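# Flip the small gear and mesh it with the big one

## Task

The small gear currently sits inverted between the tester's two centres, with its teeth higher than the big gear's. Turn it right side up and mount it so its teeth mesh with the big gear. It only counts if the gear stays mounted on its own, not held by the robot, at the end. Finally release it and move the grippers away.

## Robot and tools

Robot: two arms, left_arm and right_arm, each ending in a parallel two-finger gripper. Bases sit in the scene frame at left_arm (-0.026, +0.299, 0) m and right_arm (-0.026, -0.340, 0) m, each turned slightly about z. Scene frame: origin on the table top midway between the arms, +x out over the table, +z up, left_arm on the +y side. The names left and right do not refer to image sides.

Gripper frame: fingers point along the gripper's +z axis and close along its y axis. The reported end_effector_position is the point between the pads, roughly 1 cm short of the fingertips.

Result lines: the state line shows, per arm, the gripper position (m) and orientation quat_wxyz in the scene frame; printed positions can be off, more so at long reach. grip_measured is the measured finger opening on the same -1..+1 scale you command (last number of Joint positions is the opening in metres). A 'pose unreachable' line means a clearance check altered or blocked that arm's command; HELD marks control steps where your row was not (fully) sent. 'Hand target' gives the pose each arm is currently driven toward. FAULT lines report an arm stop; OVER-TEMPERATURE FAULT means a motor overheated (MOTOR HOT warns from 75 °C; long holding heats motors). Joint torques are noisy and offset.

execute_actions(actions, pictures): actions is a list with zero or one item. Empty list: just returns current state. Wait item: {"steps": n}, n up to 300 control steps of 1/30 s, counted from the previous result. Motion item: {"rows": [...], "steps": up to 15}; each row is applied for one step and the last row repeats if rows are fewer than steps (default 15). Each row is one list of 14 numbers covering both arms: left_arm dx, dy, dz, rx, ry, rz, opening, then right_arm the same seven. All values lie in [-1, 1]. dx..rz are an offset, not a pose: expressed in that gripper's own axes and measured from the gripper's pose in the most recent result showing it (or from its current pose for later calls within one reply). Every row is relative to that same reference, not to the preceding row. Scale: 1.0 equals 0.6 m of translation or 180 degrees of rotation; rx, ry, rz form a single rotation vector. Opening is absolute: +1 fully open (0.094 m), -1 closed. pictures (boolean) toggles camera images; they come by default.

move(target, speed): target is one 14-number row laid out as above, offsets from the last reported gripper poses. Each gripper travels a straight path toward it; both paths finish together and last 0.5 to 10 s (longer ones are cut at 10 s). speed is the path top speed in m/s, 0.002 to 0.5, default 0.25; rotation is capped at twice that in rad/s. Openings are applied at the start. Paths ignore obstacles and the other arm; grippers can lag, stray or overshoot, especially with a near-straight arm. The result adds a 'move:' line with the ending (done, off_target, moving, held, fault) and active limits (paced = pose clipped; held = some steps blocked, after which the arm may jump faster), plus each gripper's distance from its target.

wait(seconds): 0 to 10 s of letting the scene run with no new command.

zoom_image(camera, region): closer view of part of one camera's latest image; region [x0, y0, x1, y1] in pixels, at most 504 by 504. Cameras: cam_head_left, cam_head_right, cam_left_wrist, cam_right_wrist, all 504x504. Calibration (intrinsics, distortion, world-to-camera transforms) is given per camera and may be slightly off.

read_manual(section): returns URDF licence text; moves nothing.

finished_scene(scene): ends the current scene (pass its number) irreversibly and reports whether the goal held.

Control behaviour: per step the commanded pose is clipped to within 70 mm and 16 degrees of the measured pose, then solved by damped IK, favouring position over orientation. After an action an arm continues only to its last clipped pose, so large moves need several calls; check the result and send the remainder. Arms tend to end a centimetre or more low, and all-zero offsets pull an arm back to its reference pose and can let it sag. To keep an arm still, send the correction back to its desired pose in the first call of a reply and zeros afterward, raising the aim if it stays low. Joint limits (rad): waist -2.618..3.054, shoulder 0..3.142, elbow 0..3.142, wrist pitch -1.571..1.571, wrist yaw -1.571..1.571, wrist roll -2.094..2.094.

Gripping: command an opening below grip_measured to hold; about 0.03 below is firm, less is gentler. Pads exert roughly 50 to 62 N, less on very thin parts, with a brief spike at first contact. Readings may be off by about 1 mm.

Avoid: dropping the gear, knocking anything off the table, fast or deep contacts (faster and further past contact means harder hits), letting the arms collide or press on each other, and long loaded holds that overheat motors. Occasional external tugs may act on a held part or push loose objects. The simulation keeps running while you think, so be brief between calls.

Each tool is called after ">>>" as name(argument=value, ...), one argument or row to a line, values as JSON.

## Session

>>> execute_actions(
  actions=[],
)

Scene clock: 0.00 s of 4200.00 s.
left_arm: end_effector_position=(+0.3738, -0.1959, +0.3765) grip_measured=+1.000 end_effector_quat_wxyz=(+0.689, +0.693, +0.208, -0.040) | right_arm: end_effector_position=(+0.6081, -0.4673, +0.2154) grip_measured=+1.000 end_effector_quat_wxyz=(-0.450, +0.539, -0.440, +0.560)
Joint positions: left_arm=[-0.624  2.149  2.106 -0.016  0.602  1.254  0.094] | right_arm=[-0.077  2.229  1.49   0.773 -0.262 -1.771  0.094]
Joint velocities: left_arm=[ 0.017 -0.012 -0.012 -0.051 -0.022 -0.007  0.   ] | right_arm=[ 0.007 -0.012 -0.012  0.022  0.051 -0.081  0.   ]
Joint torques (N m, as the arm reports them, + toward a larger angle): no reading
Motor temperatures (°C, as the motors report them): left_arm=[29 42 33 35 26 26] | right_arm=[27 38 31 37 28 29]
Hand target (left_arm): +0.371, -0.193, +0.389; +0.695, +0.688, +0.205, -0.039
Hand target (right_arm): +0.608, -0.467, +0.224; -0.454, +0.534, -0.437, +0.563
camera_calibration (this result's frames):
cam_left_wrist: T_world_to_cam=[[-0.615524, -0.0851593, -0.783504, 0.499881], [0.500791, 0.725378, -0.472265, 0.154533], [0.608554, -0.683063, -0.40384, -0.087791], [0, 0, 0, 1]] pos_world=[0.283726, -0.129492, 0.429186]
cam_right_wrist: T_world_to_cam=[[-0.00374332, -0.0913728, 0.99581, -0.250468], [-0.569024, -0.818684, -0.0772592, 0.0256705], [0.822313, -0.566929, -0.0489287, -0.651442], [0, 0, 0, 1]] pos_world=[0.549358, -0.371191, 0.219528]

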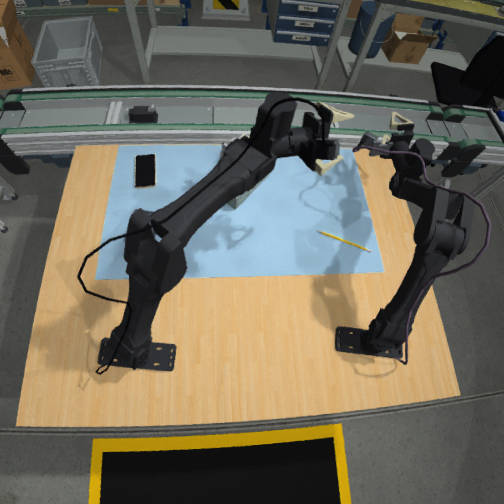

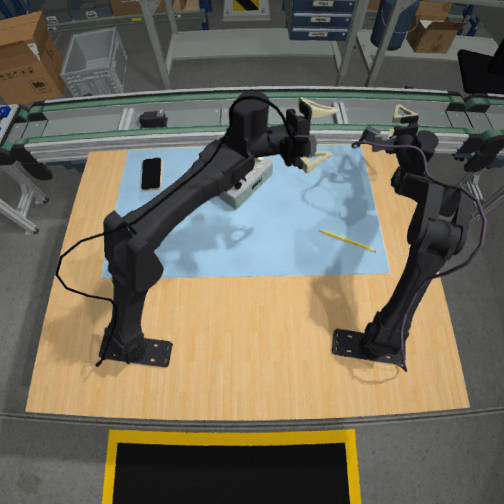

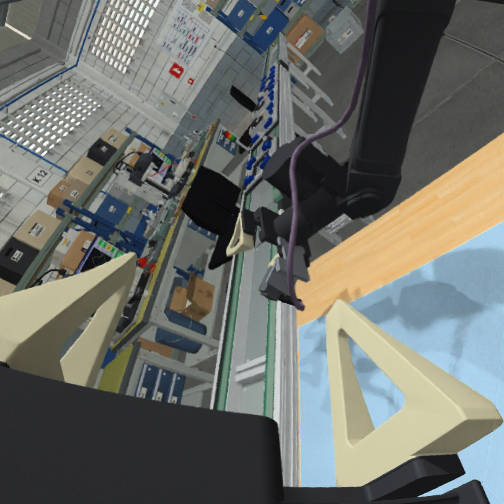

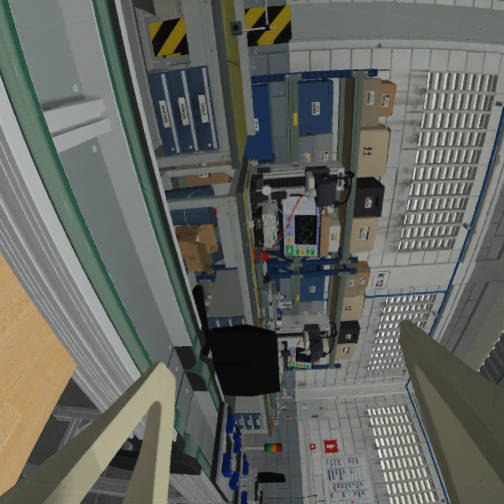

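>>> move(
  target=[0.1,0,-0.55,0,0,-0.39,-0.3,0,0,-0.35,0,0,0.564,-0.3],
)

>>> zoom_image(
  camera="cam_head_left",
  region=[190,110,310,230],
)

>>> zoom_image(
  camera="cam_head_right",
  region=[190,110,310,230],
)

Scene clock: 14.80 s of 4200.00 s.
left_arm: end_effector_position=(+0.3558, +0.1369, +0.3654) grip_measured=-0.298 end_effector_quat_wxyz=(+0.539, +0.443, +0.576, -0.426) | right_arm: end_effector_position=(+0.4036, -0.4686, +0.2021) grip_measured=-0.298 end_effector_quat_wxyz=(+0.712, +0.001, +0.702, -0.006)
Joint positions: left_arm=[ 0.137  1.564  1.364 -0.051  1.344  0.232  0.033] | right_arm=[-0.275  1.641  0.585  1.073 -0.459 -0.     0.033]
Joint velocities: left_arm=[ 0.007 -0.012  0.012 -0.051  0.037 -0.007 -0.001] | right_arm=[-0.012 -0.007  0.002 -0.022  0.022  0.066 -0.001]
Joint torques (N m, as the arm reports them, + toward a larger angle): left_arm=[ 0.5  -9.08  7.79  0.75  0.41  0.04] | right_arm=[-0.67 -8.46  3.15  1.66 -0.1   0.06]
Motor temperatures (°C, as the motors report them): left_arm=[29 49 35 37 26 26] | right_arm=[27 41 32 39 28 29]
Hand target (left_arm): +0.347, +0.137, +0.373; +0.541, +0.448, +0.569, -0.427
Hand target (right_arm): +0.398, -0.468, +0.208; +0.719, -0.001, +0.695, -0.007
Off the commanded pose (left_arm): 0.008 m, 1 deg.
Off the commanded pose (right_arm): 0.009 m, 1 deg.
After step 90, 7.63 s passed at rest.
move: done
camera_calibration (this result's frames):
cam_left_wrist: T_world_to_cam=[[-0.917813, -0.227878, 0.325102, 0.230487], [-0.397014, 0.527846, -0.750838, 0.365177], [-0.000504229, -0.818199, -0.574935, 0.443698], [0, 0, 0, 1]] pos_world=[0.356748, 0.222799, 0.454355]
cam_right_wrist: T_world_to_cam=[[0.0251976, -0.957124, -0.288581, -0.395918], [-0.550478, 0.227681, -0.803203, 0.536754], [0.834469, 0.179096, -0.521139, -0.0444778], [0, 0, 0, 1]] pos_world=[0.342563, -0.493185, 0.293689]

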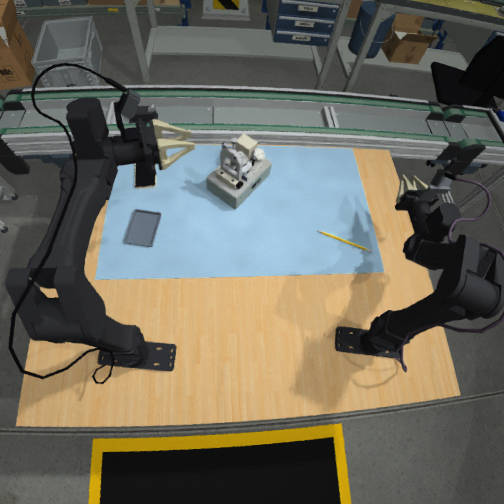

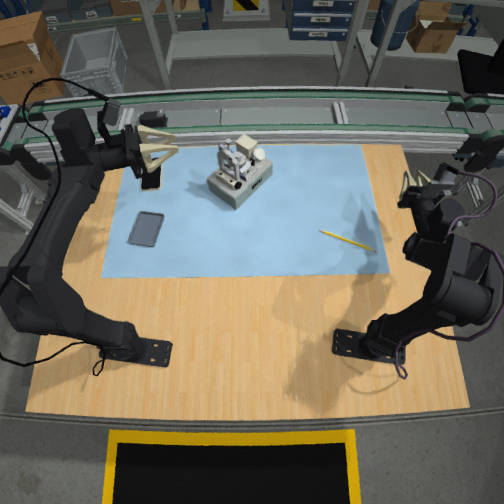

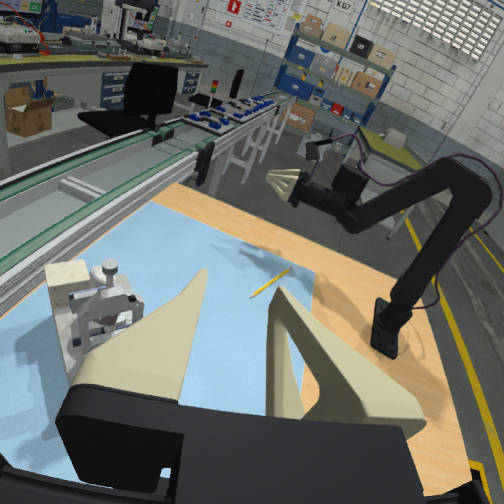

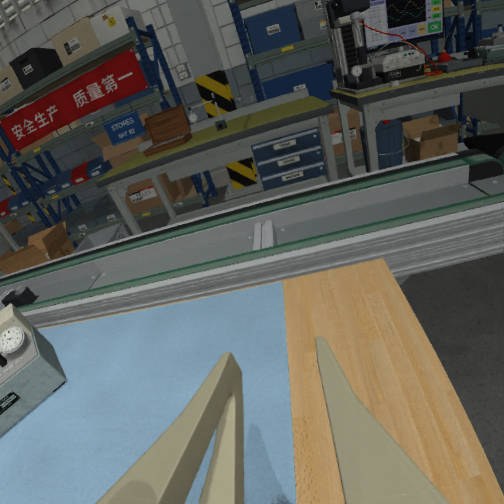

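Region (190, 110, 310, 230) of cam_head_left's 504x504 image, scaled by 4.200, with more detail than that image has.

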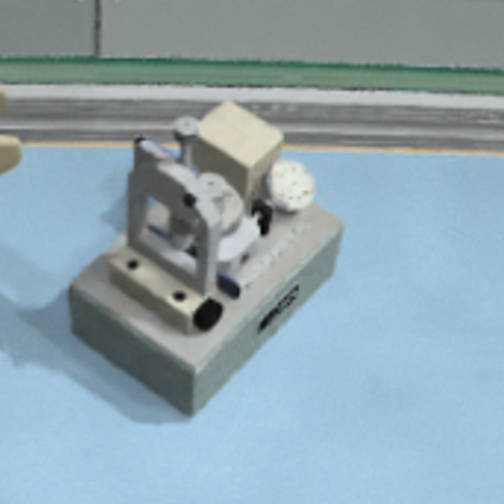

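Region (190, 110, 310, 230) of cam_head_right's 504x504 image, scaled by 4.200, with more detail than that image has.

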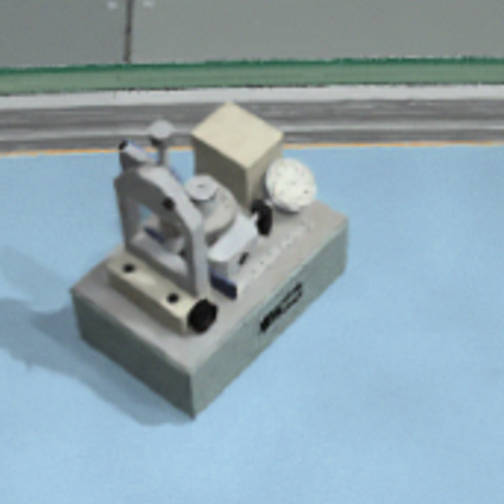

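>>> move(
  target=[0.335,0.075,0.085,-0.19,-0.03,0,-0.3,-0.08,0.745,0.06,-0.25,0,0,-0.3],
)

Scene clock: 22.77 s of 4200.00 s.
left_arm: end_effector_position=(+0.4091, +0.1109, +0.1630) grip_measured=-0.298 end_effector_quat_wxyz=(+0.671, +0.248, +0.649, -0.259) | right_arm: end_effector_position=(+0.4351, -0.0262, +0.2429) grip_measured=-0.298 end_effector_quat_wxyz=(+0.657, -0.267, +0.654, +0.266)
Joint positions: left_arm=[-0.119  1.904  0.652  1.292  0.505 -0.024  0.033] | right_arm=[ 0.708  1.867  1.089  0.781 -0.257 -0.001  0.033]
Joint velocities: left_arm=[ 0.002 -0.022  0.012  0.051  0.022  0.051  0.   ] | right_arm=[-0.012  0.007 -0.012  0.11  -0.081  0.022  0.001]
Joint torques (N m, as the arm reports them, + toward a larger angle): left_arm=[-0.65 -8.06  4.63  1.32 -0.08 -0.06] | right_arm=[ 0.01 -8.9   7.33  1.51 -0.05 -0.08]
Motor temperatures (°C, as the motors report them): left_arm=[29 48 36 37 26 26] | right_arm=[27 41 32 39 28 29]
Hand target (left_arm): +0.408, +0.110, +0.162; +0.673, +0.245, +0.649, -0.258
Hand target (right_arm): +0.439, -0.023, +0.249; +0.659, -0.270, +0.650, +0.265
Off the commanded pose (left_arm): 0.004 m, 0 deg.
Off the commanded pose (right_arm): 0.010 m, 1 deg.
After step 90, 2.40 s passed at rest.
move: done
camera_calibration (this result's frames):
cam_left_wrist: T_world_to_cam=[[-0.659079, -0.682609, 0.315689, 0.285286], [-0.567024, 0.17526, -0.80484, 0.365604], [0.494064, -0.709457, -0.502566, 0.0799175], [0, 0, 0, 1]] pos_world=[0.355847, 0.187361, 0.244355]
cam_right_wrist: T_world_to_cam=[[0.688822, -0.662556, -0.294185, -0.241154], [-0.56076, -0.229799, -0.79545, 0.476753], [0.459427, 0.71289, -0.529825, 0.0505527], [0, 0, 0, 1]] pos_world=[0.410231, -0.0862589, 0.335074]

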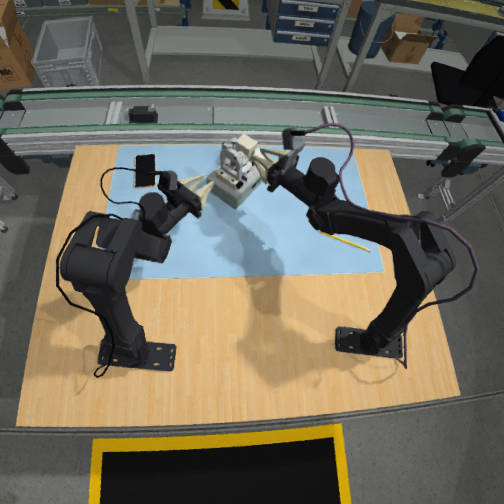

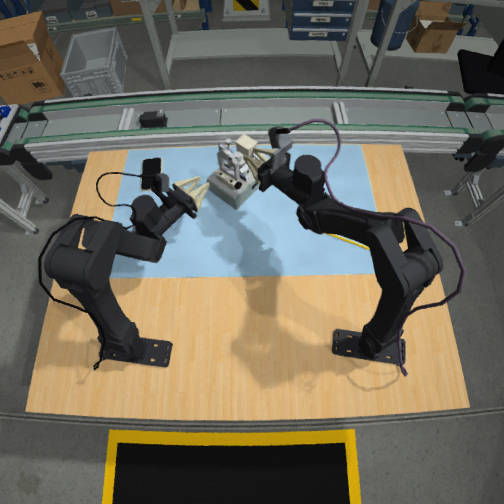

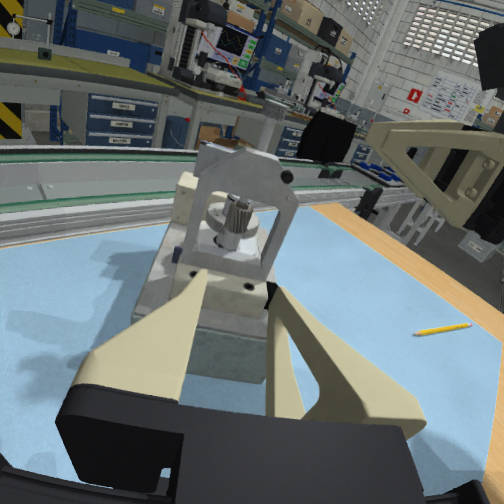

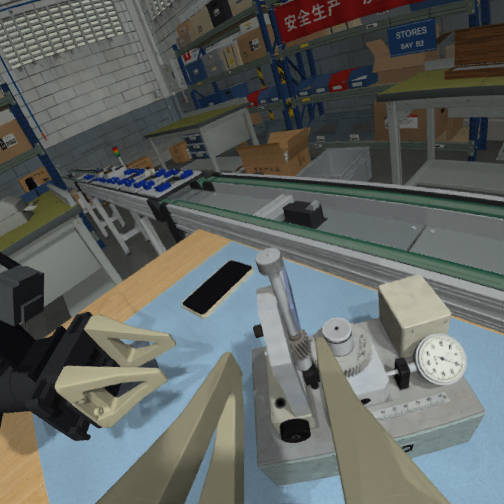

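>>> move(
  target=[0.02,0.012,0.12,0,0,0,-0.3,0.005,0.005,0.11,0,0,0,-0.1],
  speed=0.1,
)

Scene clock: 29.27 s of 4200.00 s.
left_arm: end_effector_position=(+0.4623, +0.0715, +0.1457) grip_measured=-0.298 end_effector_quat_wxyz=(+0.663, +0.249, +0.655, -0.263) | right_arm: end_effector_position=(+0.4768, +0.0179, +0.2329) grip_measured=-0.102 end_effector_quat_wxyz=(+0.653, -0.268, +0.656, +0.266)
Joint positions: left_arm=[-0.186  2.106  0.919  1.206  0.445 -0.024  0.033] | right_arm=[ 0.748  2.076  1.361  0.71  -0.221 -0.001  0.042]
Joint velocities: left_arm=[ 0.002 -0.002  0.002  0.037 -0.066 -0.037  0.001] | right_arm=[ 0.007 -0.012  0.017 -0.007 -0.037 -0.066 -0.   ]
Joint torques (N m, as the arm reports them, + toward a larger angle): left_arm=[ -0.66 -10.25   8.34   1.19  -0.1    0.06] | right_arm=[  0.55 -11.14   7.58   1.49   0.13   0.  ]
Motor temperatures (°C, as the motors report them): left_arm=[29 47 35 38 26 26] | right_arm=[27 41 32 39 28 29]
Hand target (left_arm): +0.468, +0.069, +0.154; +0.671, +0.247, +0.649, -0.260
Hand target (right_arm): +0.479, +0.022, +0.240; +0.657, -0.266, +0.654, +0.266
Off the commanded pose (left_arm): 0.010 m, 1 deg.
Off the commanded pose (right_arm): 0.009 m, 1 deg.
After step 90, 2.33 s passed at rest.
move: done
camera_calibration (this result's frames):
cam_left_wrist: T_world_to_cam=[[-0.658113, -0.678635, 0.326102, 0.296684], [-0.581031, 0.182308, -0.7932, 0.393026], [0.478843, -0.71149, -0.514287, 0.0258871], [0, 0, 0, 1]] pos_world=[0.411216, 0.148107, 0.228312]
cam_right_wrist: T_world_to_cam=[[0.688365, -0.662043, -0.2964, -0.242889], [-0.566114, -0.234864, -0.79016, 0.503739], [0.453507, 0.711715, -0.536464, -0.000941014], [0, 0, 0, 1]] pos_world=[0.452797, -0.0418233, 0.325538]

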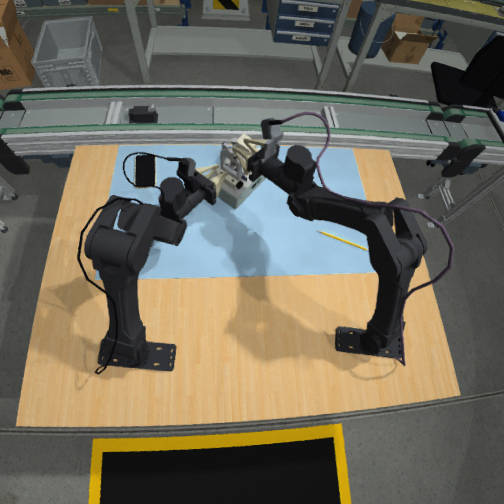

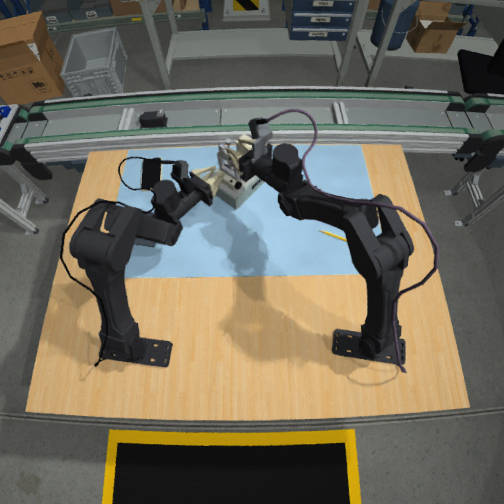

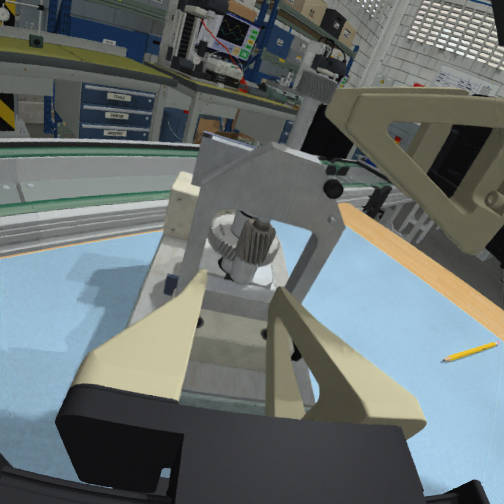

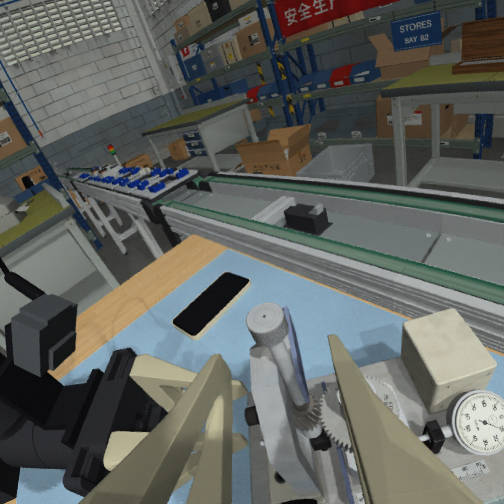

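>>> move(
  target=[-0.028,-0.01,0.05,0,-0.01,0.005,-0.3,-0.022,0.01,0.05,0,-0.005,0,-0.1],
  speed=0.05,
)

Scene clock: 34.13 s of 4200.00 s.
left_arm: end_effector_position=(+0.4754, +0.0507, +0.1554) grip_measured=-0.298 end_effector_quat_wxyz=(+0.668, +0.251, +0.649, -0.265) | right_arm: end_effector_position=(+0.4917, +0.0385, +0.2399) grip_measured=-0.102 end_effector_quat_wxyz=(+0.656, -0.268, +0.653, +0.267)
Joint positions: left_arm=[-0.225  2.135  1.013  1.158  0.412 -0.024  0.033] | right_arm=[ 0.768  2.15   1.5    0.655 -0.202 -0.001  0.042]
Joint velocities: left_arm=[-0.007 -0.007  0.012  0.022 -0.022 -0.022 -0.001] | right_arm=[-0.007  0.002 -0.012 -0.022  0.051 -0.066  0.   ]
Joint torques (N m, as the arm reports them, + toward a larger angle): left_arm=[ -0.56 -10.6    8.67   1.15  -0.14   0.05] | right_arm=[  0.55 -11.86   7.56   1.45   0.1    0.04]
Motor temperatures (°C, as the motors report them): left_arm=[29 48 36 38 26 26] | right_arm=[27 41 33 39 28 29]
Hand target (left_arm): +0.480, +0.048, +0.163; +0.675, +0.250, +0.642, -0.262
Hand target (right_arm): +0.494, +0.043, +0.246; +0.658, -0.265, +0.651, +0.269
Off the commanded pose (left_arm): 0.010 m, 1 deg.
Off the commanded pose (right_arm): 0.008 m, 0 deg.
After step 90, 0.67 s passed at rest.
move: done
camera_calibration (this result's frames):
cam_left_wrist: T_world_to_cam=[[-0.667075, -0.672701, 0.320131, 0.292946], [-0.567989, 0.181172, -0.802848, 0.407403], [0.482078, -0.717391, -0.502942, 0.00676367], [0, 0, 0, 1]] pos_world=[0.423557, 0.128107, 0.236703]
cam_right_wrist: T_world_to_cam=[[0.691754, -0.659486, -0.294201, -0.239738], [-0.559365, -0.231683, -0.795886, 0.520433], [0.456714, 0.715123, -0.529161, -0.0221137], [0, 0, 0, 1]] pos_world=[0.467051, -0.0217142, 0.331973]

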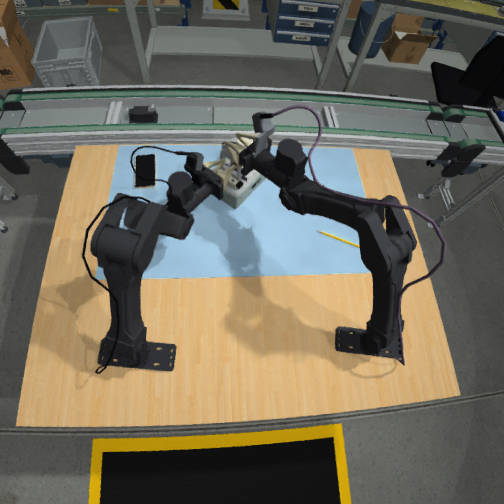

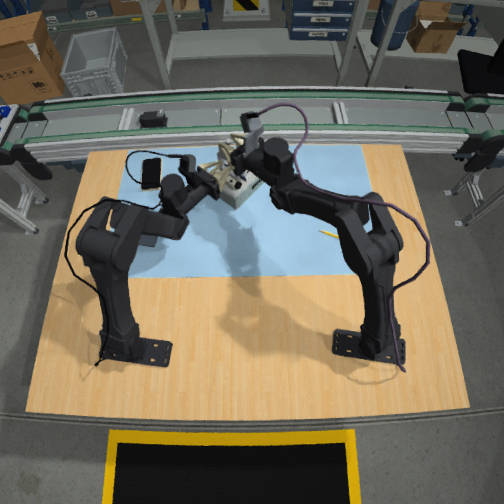

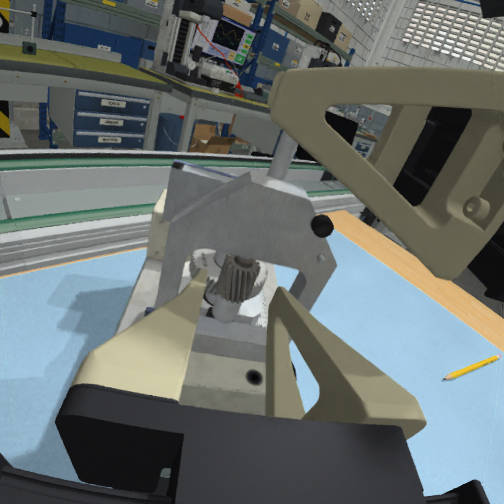

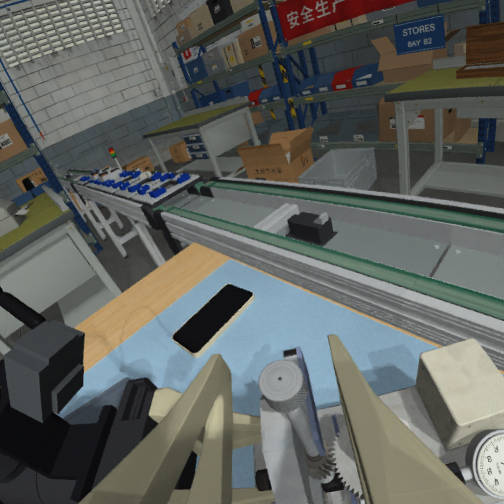

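Not taller; lower.

>>> move(
  target=[-0.004,0.003,0.045,0,-0.005,0.005,-0.4,0.012,0,0.008,0,-0.005,0,-0.3],
  speed=0.04,
)

>>> execute_actions(
  actions=[
    {"rows":[[-0.012,0,0.008,0,-0.005,0,-0.72,-0.01,0,0,0,0,0,-0.76]]},
  ],
)

Scene clock: 41.17 s of 4200.00 s.
left_arm: end_effector_position=(+0.4917, +0.0380, +0.1501) grip_measured=-0.398 end_effector_quat_wxyz=(+0.666, +0.253, +0.649, -0.267) | right_arm: end_effector_position=(+0.4944, +0.0402, +0.2291) grip_measured=-0.298 end_effector_quat_wxyz=(+0.656, -0.268, +0.653, +0.267)
Joint positions: left_arm=[-0.239  2.2    1.108  1.125  0.404 -0.022  0.028] | right_arm=[ 0.768  2.178  1.5    0.682 -0.202 -0.001  0.033]
Joint velocities: left_arm=[-0.007 -0.007 -0.017  0.037 -0.066 -0.051  0.001] | right_arm=[ 0.007 -0.002 -0.022 -0.022 -0.022 -0.007  0.   ]
Joint torques (N m, as the arm reports them, + toward a larger angle): left_arm=[ -0.72 -11.31   8.96   1.16  -0.15   0.13] | right_arm=[  0.14 -12.13   5.92   1.69   0.03   0.03]
Motor temperatures (°C, as the motors report them): left_arm=[29 48 36 38 26 26] | right_arm=[27 42 33 39 28 29]
Hand target (left_arm): +0.496, +0.034, +0.159; +0.675, +0.253, +0.641, -0.262
Hand target (right_arm): +0.495, +0.042, +0.233; +0.661, -0.266, +0.648, +0.270
Off the commanded pose (left_arm): 0.011 m, 1 deg.
Off the commanded pose (right_arm): 0.004 m, 1 deg.
After step 90, 2.97 s passed at rest.
move: off_target (left_arm)
camera_calibration (this result's frames):
cam_left_wrist: T_world_to_cam=[[-0.670201, -0.669808, 0.319668, 0.29844], [-0.568077, 0.185781, -0.801732, 0.414406], [0.477618, -0.718918, -0.505014, -0.0103271], [0, 0, 0, 1]] pos_world=[0.440362, 0.115485, 0.231625]
cam_right_wrist: T_world_to_cam=[[0.691471, -0.659669, -0.294456, -0.24342], [-0.560129, -0.232178, -0.795204, 0.513992], [0.456205, 0.714793, -0.530044, -0.0298284], [0, 0, 0, 1]] pos_world=[0.469828, -0.0199182, 0.321241]

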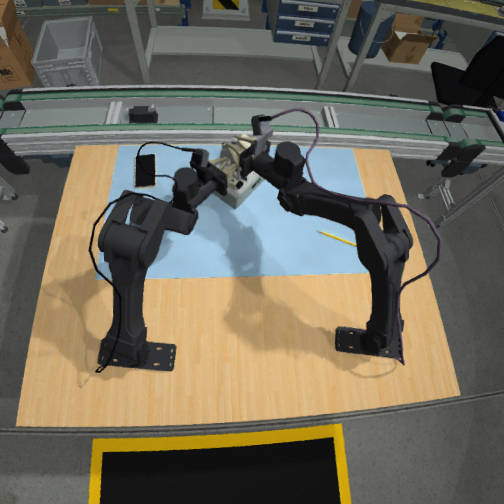

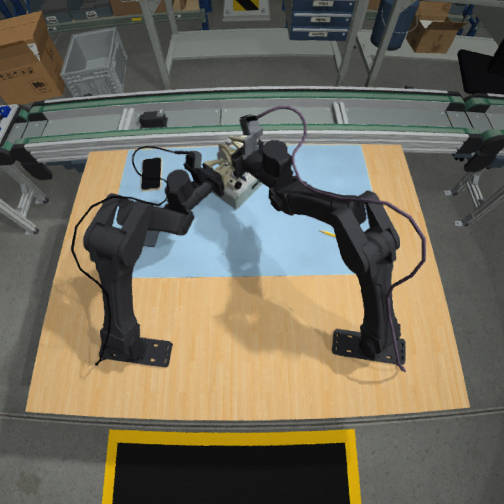

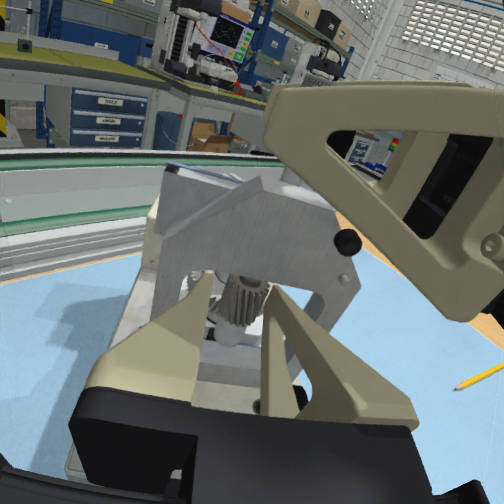

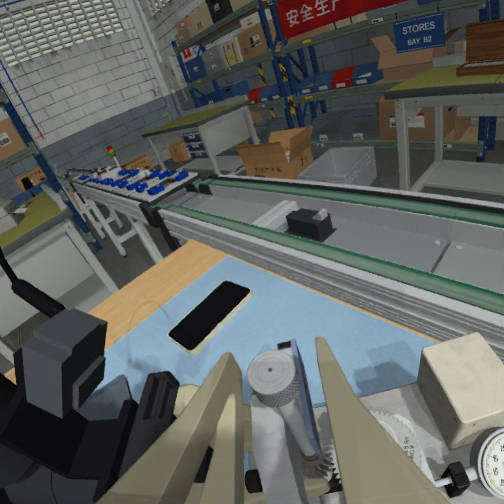

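Scene clock: 41.67 s of 4200.00 s.
left_arm: end_effector_position=(+0.4907, +0.0366, +0.1500) grip_measured=-0.638 end_effector_quat_wxyz=(+0.666, +0.254, +0.648, -0.269) | right_arm: end_effector_position=(+0.4954, +0.0391, +0.2289) grip_measured=-0.701 end_effector_quat_wxyz=(+0.656, -0.266, +0.654, +0.265)
Joint positions: left_arm=[-0.24   2.2    1.108  1.125  0.408 -0.023  0.017] | right_arm=[ 0.767  2.178  1.5    0.681 -0.196 -0.001  0.014]
Joint velocities: left_arm=[ 0.002 -0.022 -0.012  0.051 -0.022  0.007 -0.001] | right_arm=[-0.002 -0.012 -0.012  0.022  0.007 -0.051 -0.   ]
Joint torques (N m, as the arm reports them, + toward a larger angle): left_arm=[ -0.16 -11.34   8.06   1.22  -0.13  -0.09] | right_arm=[  0.01 -13.54   6.08   1.47  -0.04   0.  ]
Motor temperatures (°C, as the motors report them): left_arm=[29 48 36 38 26 26] | right_arm=[27 42 33 39 28 29]
Hand target (left_arm): +0.495, +0.035, +0.157; +0.672, +0.251, +0.643, -0.269
Hand target (right_arm): +0.494, +0.040, +0.235; +0.656, -0.268, +0.653, +0.267
Off the commanded pose (left_arm): 0.009 m, 1 deg.
Off the commanded pose (right_arm): 0.006 m, 0 deg.
Steps of this call (steps 1 to 15: all 15 steps of this action). Readings (end_effector_position):
1: left_arm (+0.4917, +0.0380, +0.1501) | right_arm (+0.4944, +0.0402, +0.2290)
2: left_arm (+0.4907, +0.0366, +0.1500) | right_arm (+0.4950, +0.0395, +0.2290)
4: left_arm (+0.4907, +0.0366, +0.1500) | right_arm (+0.4954, +0.0391, +0.2289)
8: left_arm (+0.4907, +0.0366, +0.1500) | right_arm (+0.4954, +0.0391, +0.2289)
15: the state above
camera_calibration (this result's frames):
cam_left_wrist: T_world_to_cam=[[-0.674063, -0.665463, 0.320621, 0.298468], [-0.567515, 0.188713, -0.801445, 0.413684], [0.472827, -0.722182, -0.504864, -0.00842089], [0, 0, 0, 1]] pos_world=[0.43994, 0.114471, 0.231598]
cam_right_wrist: T_world_to_cam=[[0.686909, -0.664176, -0.295003, -0.242351], [-0.562351, -0.22864, -0.79466, 0.514982], [0.460345, 0.711755, -0.530555, -0.0313934], [0, 0, 0, 1]] pos_world=[0.470525, -0.0208737, 0.321085]

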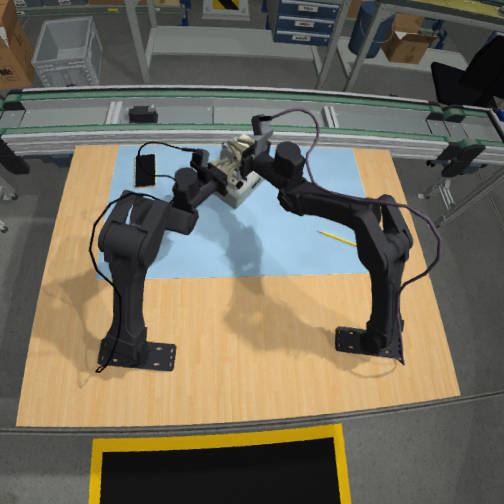

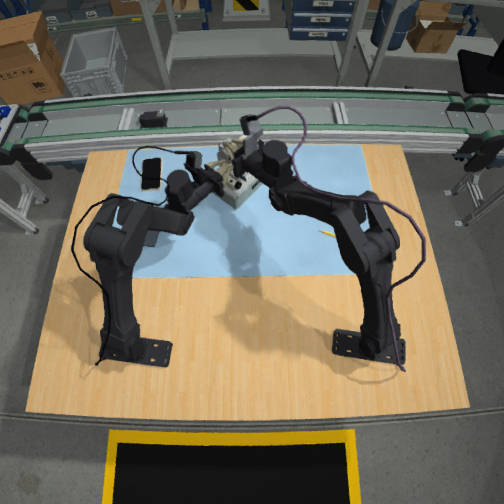

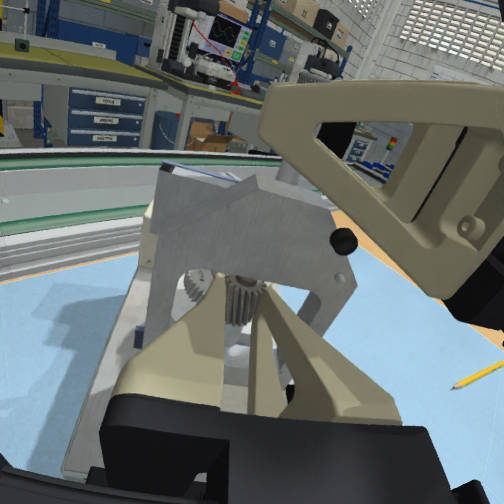

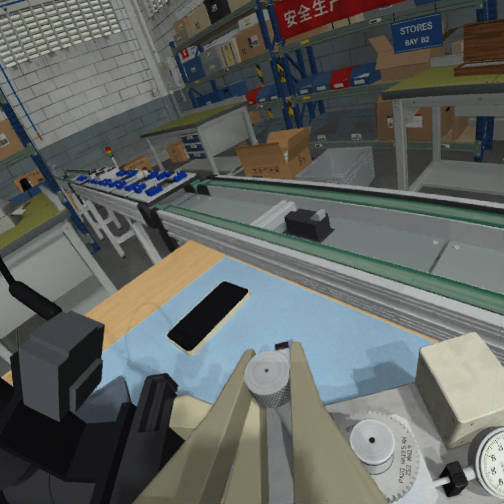

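>>> execute_actions(
  actions=[
    {"rows":[[-0.02,0,0.004,0,-0.008,0,-0.72,-0.06,0,-0.01,0,-0.04,0,-0.76],[-0.02,0,0.004,0,-0.008,0,-0.72,-0.09,0,-0.01,0,-0.06,0,-0.76],[-0.02,0,0.004,0,-0.008,0,-0.72,-0.12,0,-0.015,0,-0.08,0,-0.76],[-0.028,0,0.004,0,-0.01,0,-0.72,-0.15,0,-0.02,0,-0.1,0,-0.76]]},
  ],
  pictures=false,
)

Scene clock: 47.63 s of 4200.00 s.
left_arm: end_effector_position=(+0.4907, +0.0366, +0.1500) grip_measured=-0.638 end_effector_quat_wxyz=(+0.664, +0.251, +0.649, -0.272) | right_arm: end_effector_position=(+0.4951, +0.0387, +0.2416) grip_measured=-0.701 end_effector_quat_wxyz=(+0.676, -0.248, +0.635, +0.280)
Joint positions: left_arm=[-0.24   2.2    1.108  1.125  0.408 -0.033  0.017] | right_arm=[ 0.769  2.185  1.493  0.765 -0.19   0.035  0.014]
Joint velocities: left_arm=[-0.007  0.007  0.012  0.051 -0.037  0.007  0.   ] | right_arm=[ 0.027 -0.012 -0.002  0.007  0.007  0.007 -0.   ]
Joint torques (N m, as the arm reports them, + toward a larger angle): left_arm=[ -0.42 -12.85   7.3    1.21   0.01  -0.02] | right_arm=[ -0.37 -16.85   5.62   3.04   0.     0.31]
Motor temperatures (°C, as the motors report them): left_arm=[29 49 37 38 26 26] | right_arm=[27 43 33 39 28 29]
Hand target (left_arm): +0.492, +0.035, +0.167; +0.676, +0.250, +0.637, -0.273
Hand target (right_arm): +0.483, +0.029, +0.316; +0.746, -0.224, +0.549, +0.304
Off the commanded pose (left_arm): 0.017 m, 2 deg.
Off the commanded pose (right_arm): 0.078 m, 14 deg.
Steps of this call (steps 1 to 90: nothing new was sent; then 2.47 s passed at rest; steps 91 to 105: all 15 steps of this action). Readings (end_effector_position):
91: left_arm (+0.4907, +0.0366, +0.1500) | right_arm (+0.4954, +0.0391, +0.2305)
92: left_arm (+0.4907, +0.0366, +0.1500) | right_arm (+0.4951, +0.0389, +0.2317)
94: left_arm (+0.4907, +0.0366, +0.1500) | right_arm (+0.4949, +0.0384, +0.2349)
98: left_arm (+0.4907, +0.0366, +0.1500) | right_arm (+0.4948, +0.0385, +0.2410)
105: the state above

>>> execute_actions(
  actions=[
    {"rows":[[-0.04,0,0.008,0,-0.015,0.008,-0.72,-0.12,0,-0.012,0,-0.07,0,-0.76]]},
  ],
  pictures=false,
)

Scene clock: 51.03 s of 4200.00 s.
left_arm: end_effector_position=(+0.4907, +0.0366, +0.1500) grip_measured=-0.638 end_effector_quat_wxyz=(+0.664, +0.251, +0.649, -0.272) | right_arm: end_effector_position=(+0.4950, +0.0387, +0.2408) grip_measured=-0.701 end_effector_quat_wxyz=(+0.674, -0.245, +0.637, +0.284)
Joint positions: left_arm=[-0.24   2.2    1.108  1.125  0.408 -0.033  0.017] | right_arm=[ 0.769  2.186  1.491  0.766 -0.19   0.045  0.014]
Joint velocities: left_arm=[-0.002 -0.002  0.002 -0.037 -0.022 -0.051 -0.001] | right_arm=[-0.007 -0.002 -0.007 -0.022 -0.007 -0.051  0.   ]
Joint torques (N m, as the arm reports them, + toward a larger angle): left_arm=[ -0.23 -13.48   8.43   1.26  -0.06   0.07] | right_arm=[ -0.44 -16.99   5.39   2.88   0.05   0.36]
Motor temperatures (°C, as the motors report them): left_arm=[29 50 37 38 26 26] | right_arm=[27 44 33 41 28 29]
Hand target (left_arm): +0.493, +0.034, +0.174; +0.683, +0.253, +0.630, -0.270
Hand target (right_arm): +0.485, +0.028, +0.311; +0.738, -0.218, +0.561, +0.306
Off the commanded pose (left_arm): 0.024 m, 3 deg.
Off the commanded pose (right_arm): 0.073 m, 13 deg.
Steps of this call (steps 1 to 87: nothing new was sent; steps 88 to 102: all 15 steps of this action). Readings (end_effector_position):
88: left_arm (+0.4907, +0.0366, +0.1500) | right_arm (+0.4951, +0.0387, +0.2410)
89: left_arm (+0.4907, +0.0366, +0.1500) | right_arm (+0.4950, +0.0387, +0.2408)
91: left_arm (+0.4907, +0.0366, +0.1500) | right_arm (+0.4950, +0.0387, +0.2408)
95: left_arm (+0.4907, +0.0366, +0.1500) | right_arm (+0.4950, +0.0387, +0.2408)
102: the state above

>>> execute_actions(
  actions=[
    {"rows":[[-0.055,0,0,0,-0.025,0.008,-0.72,-0.13,0,-0.012,0,-0.08,-0.02,-0.76]]},
  ],
)

Scene clock: 54.07 s of 4200.00 s.
left_arm: end_effector_position=(+0.4905, +0.0366, +0.1537) grip_measured=-0.638 end_effector_quat_wxyz=(+0.667, +0.250, +0.647, -0.274) | right_arm: end_effector_position=(+0.4950, +0.0387, +0.2414) grip_measured=-0.701 end_effector_quat_wxyz=(+0.677, -0.250, +0.634, +0.278)
Joint positions: left_arm=[-0.24   2.195  1.108  1.129  0.408 -0.038  0.017] | right_arm=[ 0.769  2.186  1.491  0.768 -0.19   0.027  0.014]
Joint velocities: left_arm=[ 0.007 -0.007 -0.002  0.007  0.037 -0.037  0.001] | right_arm=[ 0.002 -0.027  0.002 -0.081 -0.037 -0.081  0.   ]
Joint torques (N m, as the arm reports them, + toward a larger angle): left_arm=[  0.13 -13.95   6.93   1.58  -0.01  -0.04] | right_arm=[ -0.6  -16.66   5.41   3.09   0.03   0.05]
Motor temperatures (°C, as the motors report them): left_arm=[29 51 37 39 26 26] | right_arm=[27 45 33 43 28 29]
Hand target (left_arm): +0.490, +0.038, +0.183; +0.692, +0.249, +0.620, -0.273
Hand target (right_arm): +0.484, +0.026, +0.315; +0.752, -0.229, +0.545, +0.290
Off the commanded pose (left_arm): 0.029 m, 4 deg.
Off the commanded pose (right_arm): 0.078 m, 14 deg.
Steps of this call (steps 1 to 76: nothing new was sent; steps 77 to 91: all 15 steps of this action). Readings (end_effector_position):
77: left_arm (+0.4907, +0.0366, +0.1509) | right_arm (+0.4950, +0.0387, +0.2411)
78: left_arm (+0.4906, +0.0366, +0.1516) | right_arm (+0.4950, +0.0387, +0.2414)
80: left_arm (+0.4906, +0.0366, +0.1528) | right_arm (+0.4950, +0.0387, +0.2414)
84: left_arm (+0.4905, +0.0366, +0.1537) | right_arm (+0.4950, +0.0387, +0.2414)
91: the state above
camera_calibration (this result's frames):
cam_left_wrist: T_world_to_cam=[[-0.673835, -0.66072, 0.33075, 0.295377], [-0.568804, 0.178147, -0.802948, 0.417738], [0.471602, -0.729186, -0.495862, -0.0069703], [0, 0, 0, 1]] pos_world=[0.439934, 0.11566, 0.23427]
cam_right_wrist: T_world_to_cam=[[0.696293, -0.649285, -0.305948, -0.24126], [-0.530845, -0.178948, -0.828361, 0.515214], [0.483093, 0.739193, -0.46927, -0.0513816], [0, 0, 0, 1]] pos_world=[0.466308, -0.0264686, 0.328858]

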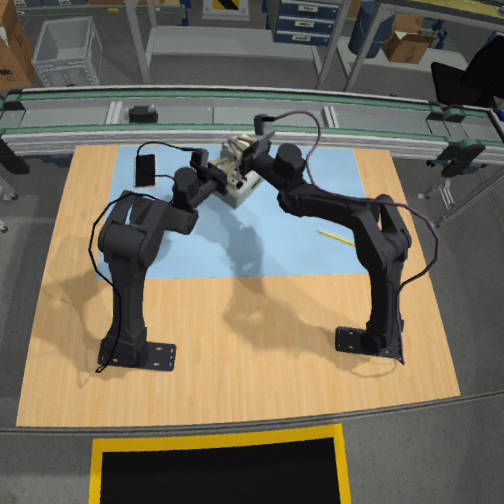

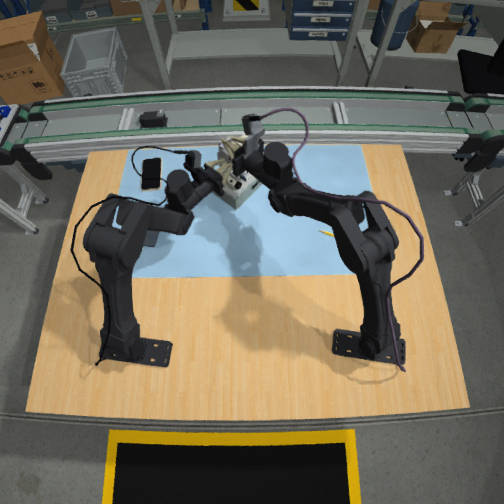

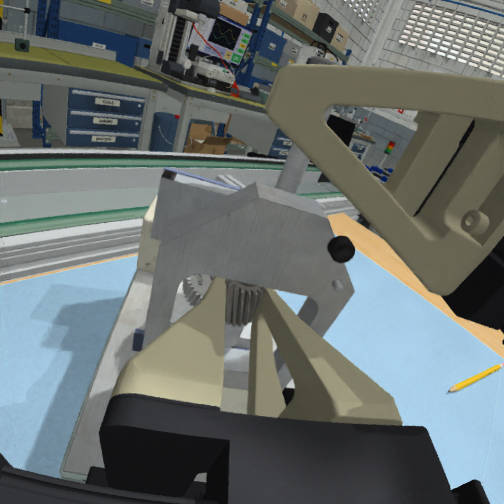

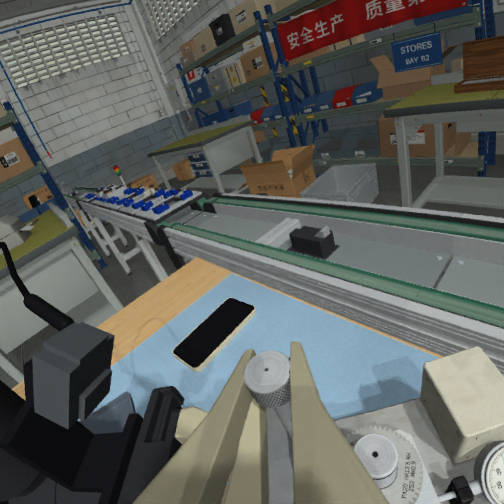

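>>> execute_actions(
  actions=[
    {"rows":[[-0.028,0,-0.015,0,-0.01,0.008,-0.72,-0.13,0,-0.012,0,-0.08,0,-0.76],[-0.025,0,-0.022,0,-0.01,0.008,-0.72,-0.13,0,-0.012,0,-0.08,0,-0.76],[-0.022,0,-0.03,0,-0.01,0.008,-0.72,-0.13,0,-0.012,0,-0.08,0,-0.76],[-0.022,0,-0.04,0,-0.01,0.008,-0.72,-0.13,0,-0.012,0,-0.08,0,-0.76]]},
  ],
)

Scene clock: 60.43 s of 4200.00 s.
left_arm: end_effector_position=(+0.4762, +0.0507, +0.1488) grip_measured=-0.638 end_effector_quat_wxyz=(+0.665, +0.249, +0.651, -0.270) | right_arm: end_effector_position=(+0.4950, +0.0387, +0.2417) grip_measured=-0.701 end_effector_quat_wxyz=(+0.675, -0.245, +0.635, +0.284)
Joint positions: left_arm=[-0.222  2.155  1.016  1.172  0.418 -0.034  0.017] | right_arm=[ 0.769  2.186  1.491  0.769 -0.19   0.044  0.014]
Joint velocities: left_arm=[-0.017 -0.012 -0.012  0.007 -0.037 -0.007 -0.   ] | right_arm=[-0.002 -0.012  0.007 -0.022  0.037  0.022 -0.   ]
Joint torques (N m, as the arm reports them, + toward a larger angle): left_arm=[  0.29 -13.08   5.14   1.43   0.09   0.06] | right_arm=[ -0.37 -16.76   5.34   3.1    0.03   0.33]
Motor temperatures (°C, as the motors report them): left_arm=[29 52 37 39 26 26] | right_arm=[27 46 33 46 28 29]
Hand target (left_arm): +0.473, +0.053, +0.166; +0.680, +0.254, +0.633, -0.269
Hand target (right_arm): +0.483, +0.027, +0.316; +0.746, -0.217, +0.549, +0.307
Off the commanded pose (left_arm): 0.018 m, 3 deg.
Off the commanded pose (right_arm): 0.078 m, 14 deg.
Steps of this call (steps 1 to 90: nothing new was sent; then 2.87 s passed at rest; steps 91 to 105: all 15 steps of this action). Readings (end_effector_position):
91: left_arm (+0.4899, +0.0371, +0.1529) | right_arm (+0.4950, +0.0387, +0.2414)
92: left_arm (+0.4883, +0.0381, +0.1527) | right_arm (+0.4950, +0.0387, +0.2414)
94: left_arm (+0.4833, +0.0417, +0.1529) | right_arm (+0.4950, +0.0387, +0.2415)
98: left_arm (+0.4764, +0.0495, +0.1485) | right_arm (+0.4950, +0.0387, +0.2416)
105: the state above
camera_calibration (this result's frames):
cam_left_wrist: T_world_to_cam=[[-0.666411, -0.66796, 0.331249, 0.293405], [-0.575686, 0.178655, -0.797915, 0.405649], [0.473796, -0.722435, -0.503592, 0.00734285], [0, 0, 0, 1]] pos_world=[0.425576, 0.128817, 0.230181]
cam_right_wrist: T_world_to_cam=[[0.69374, -0.644459, -0.321554, -0.236321], [-0.539428, -0.169104, -0.824877, 0.518461], [0.477223, 0.745705, -0.464953, -0.0496232], [0, 0, 0, 1]] pos_world=[0.467299, -0.027621, 0.328604]

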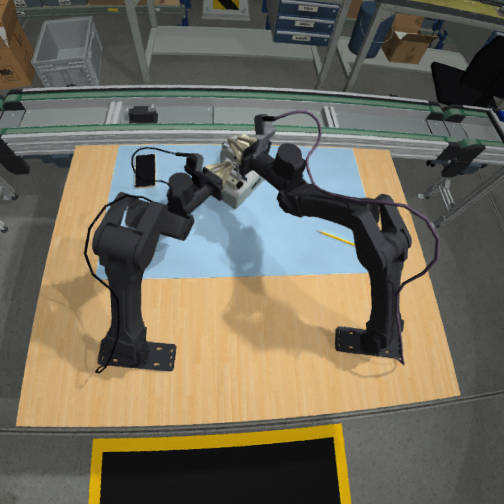

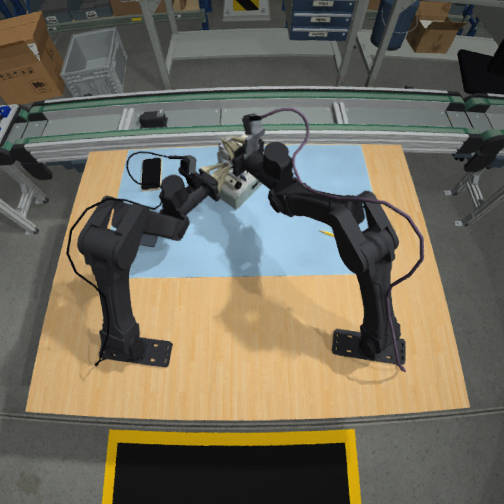

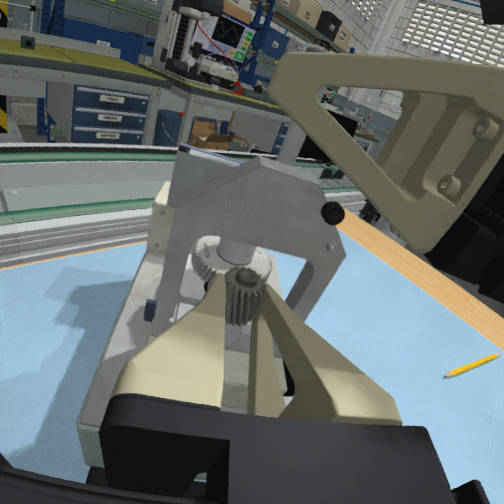

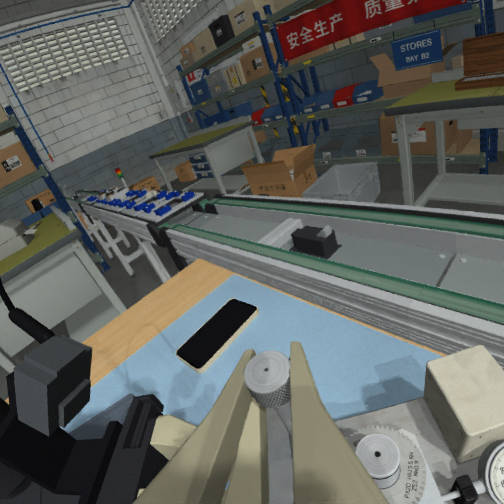

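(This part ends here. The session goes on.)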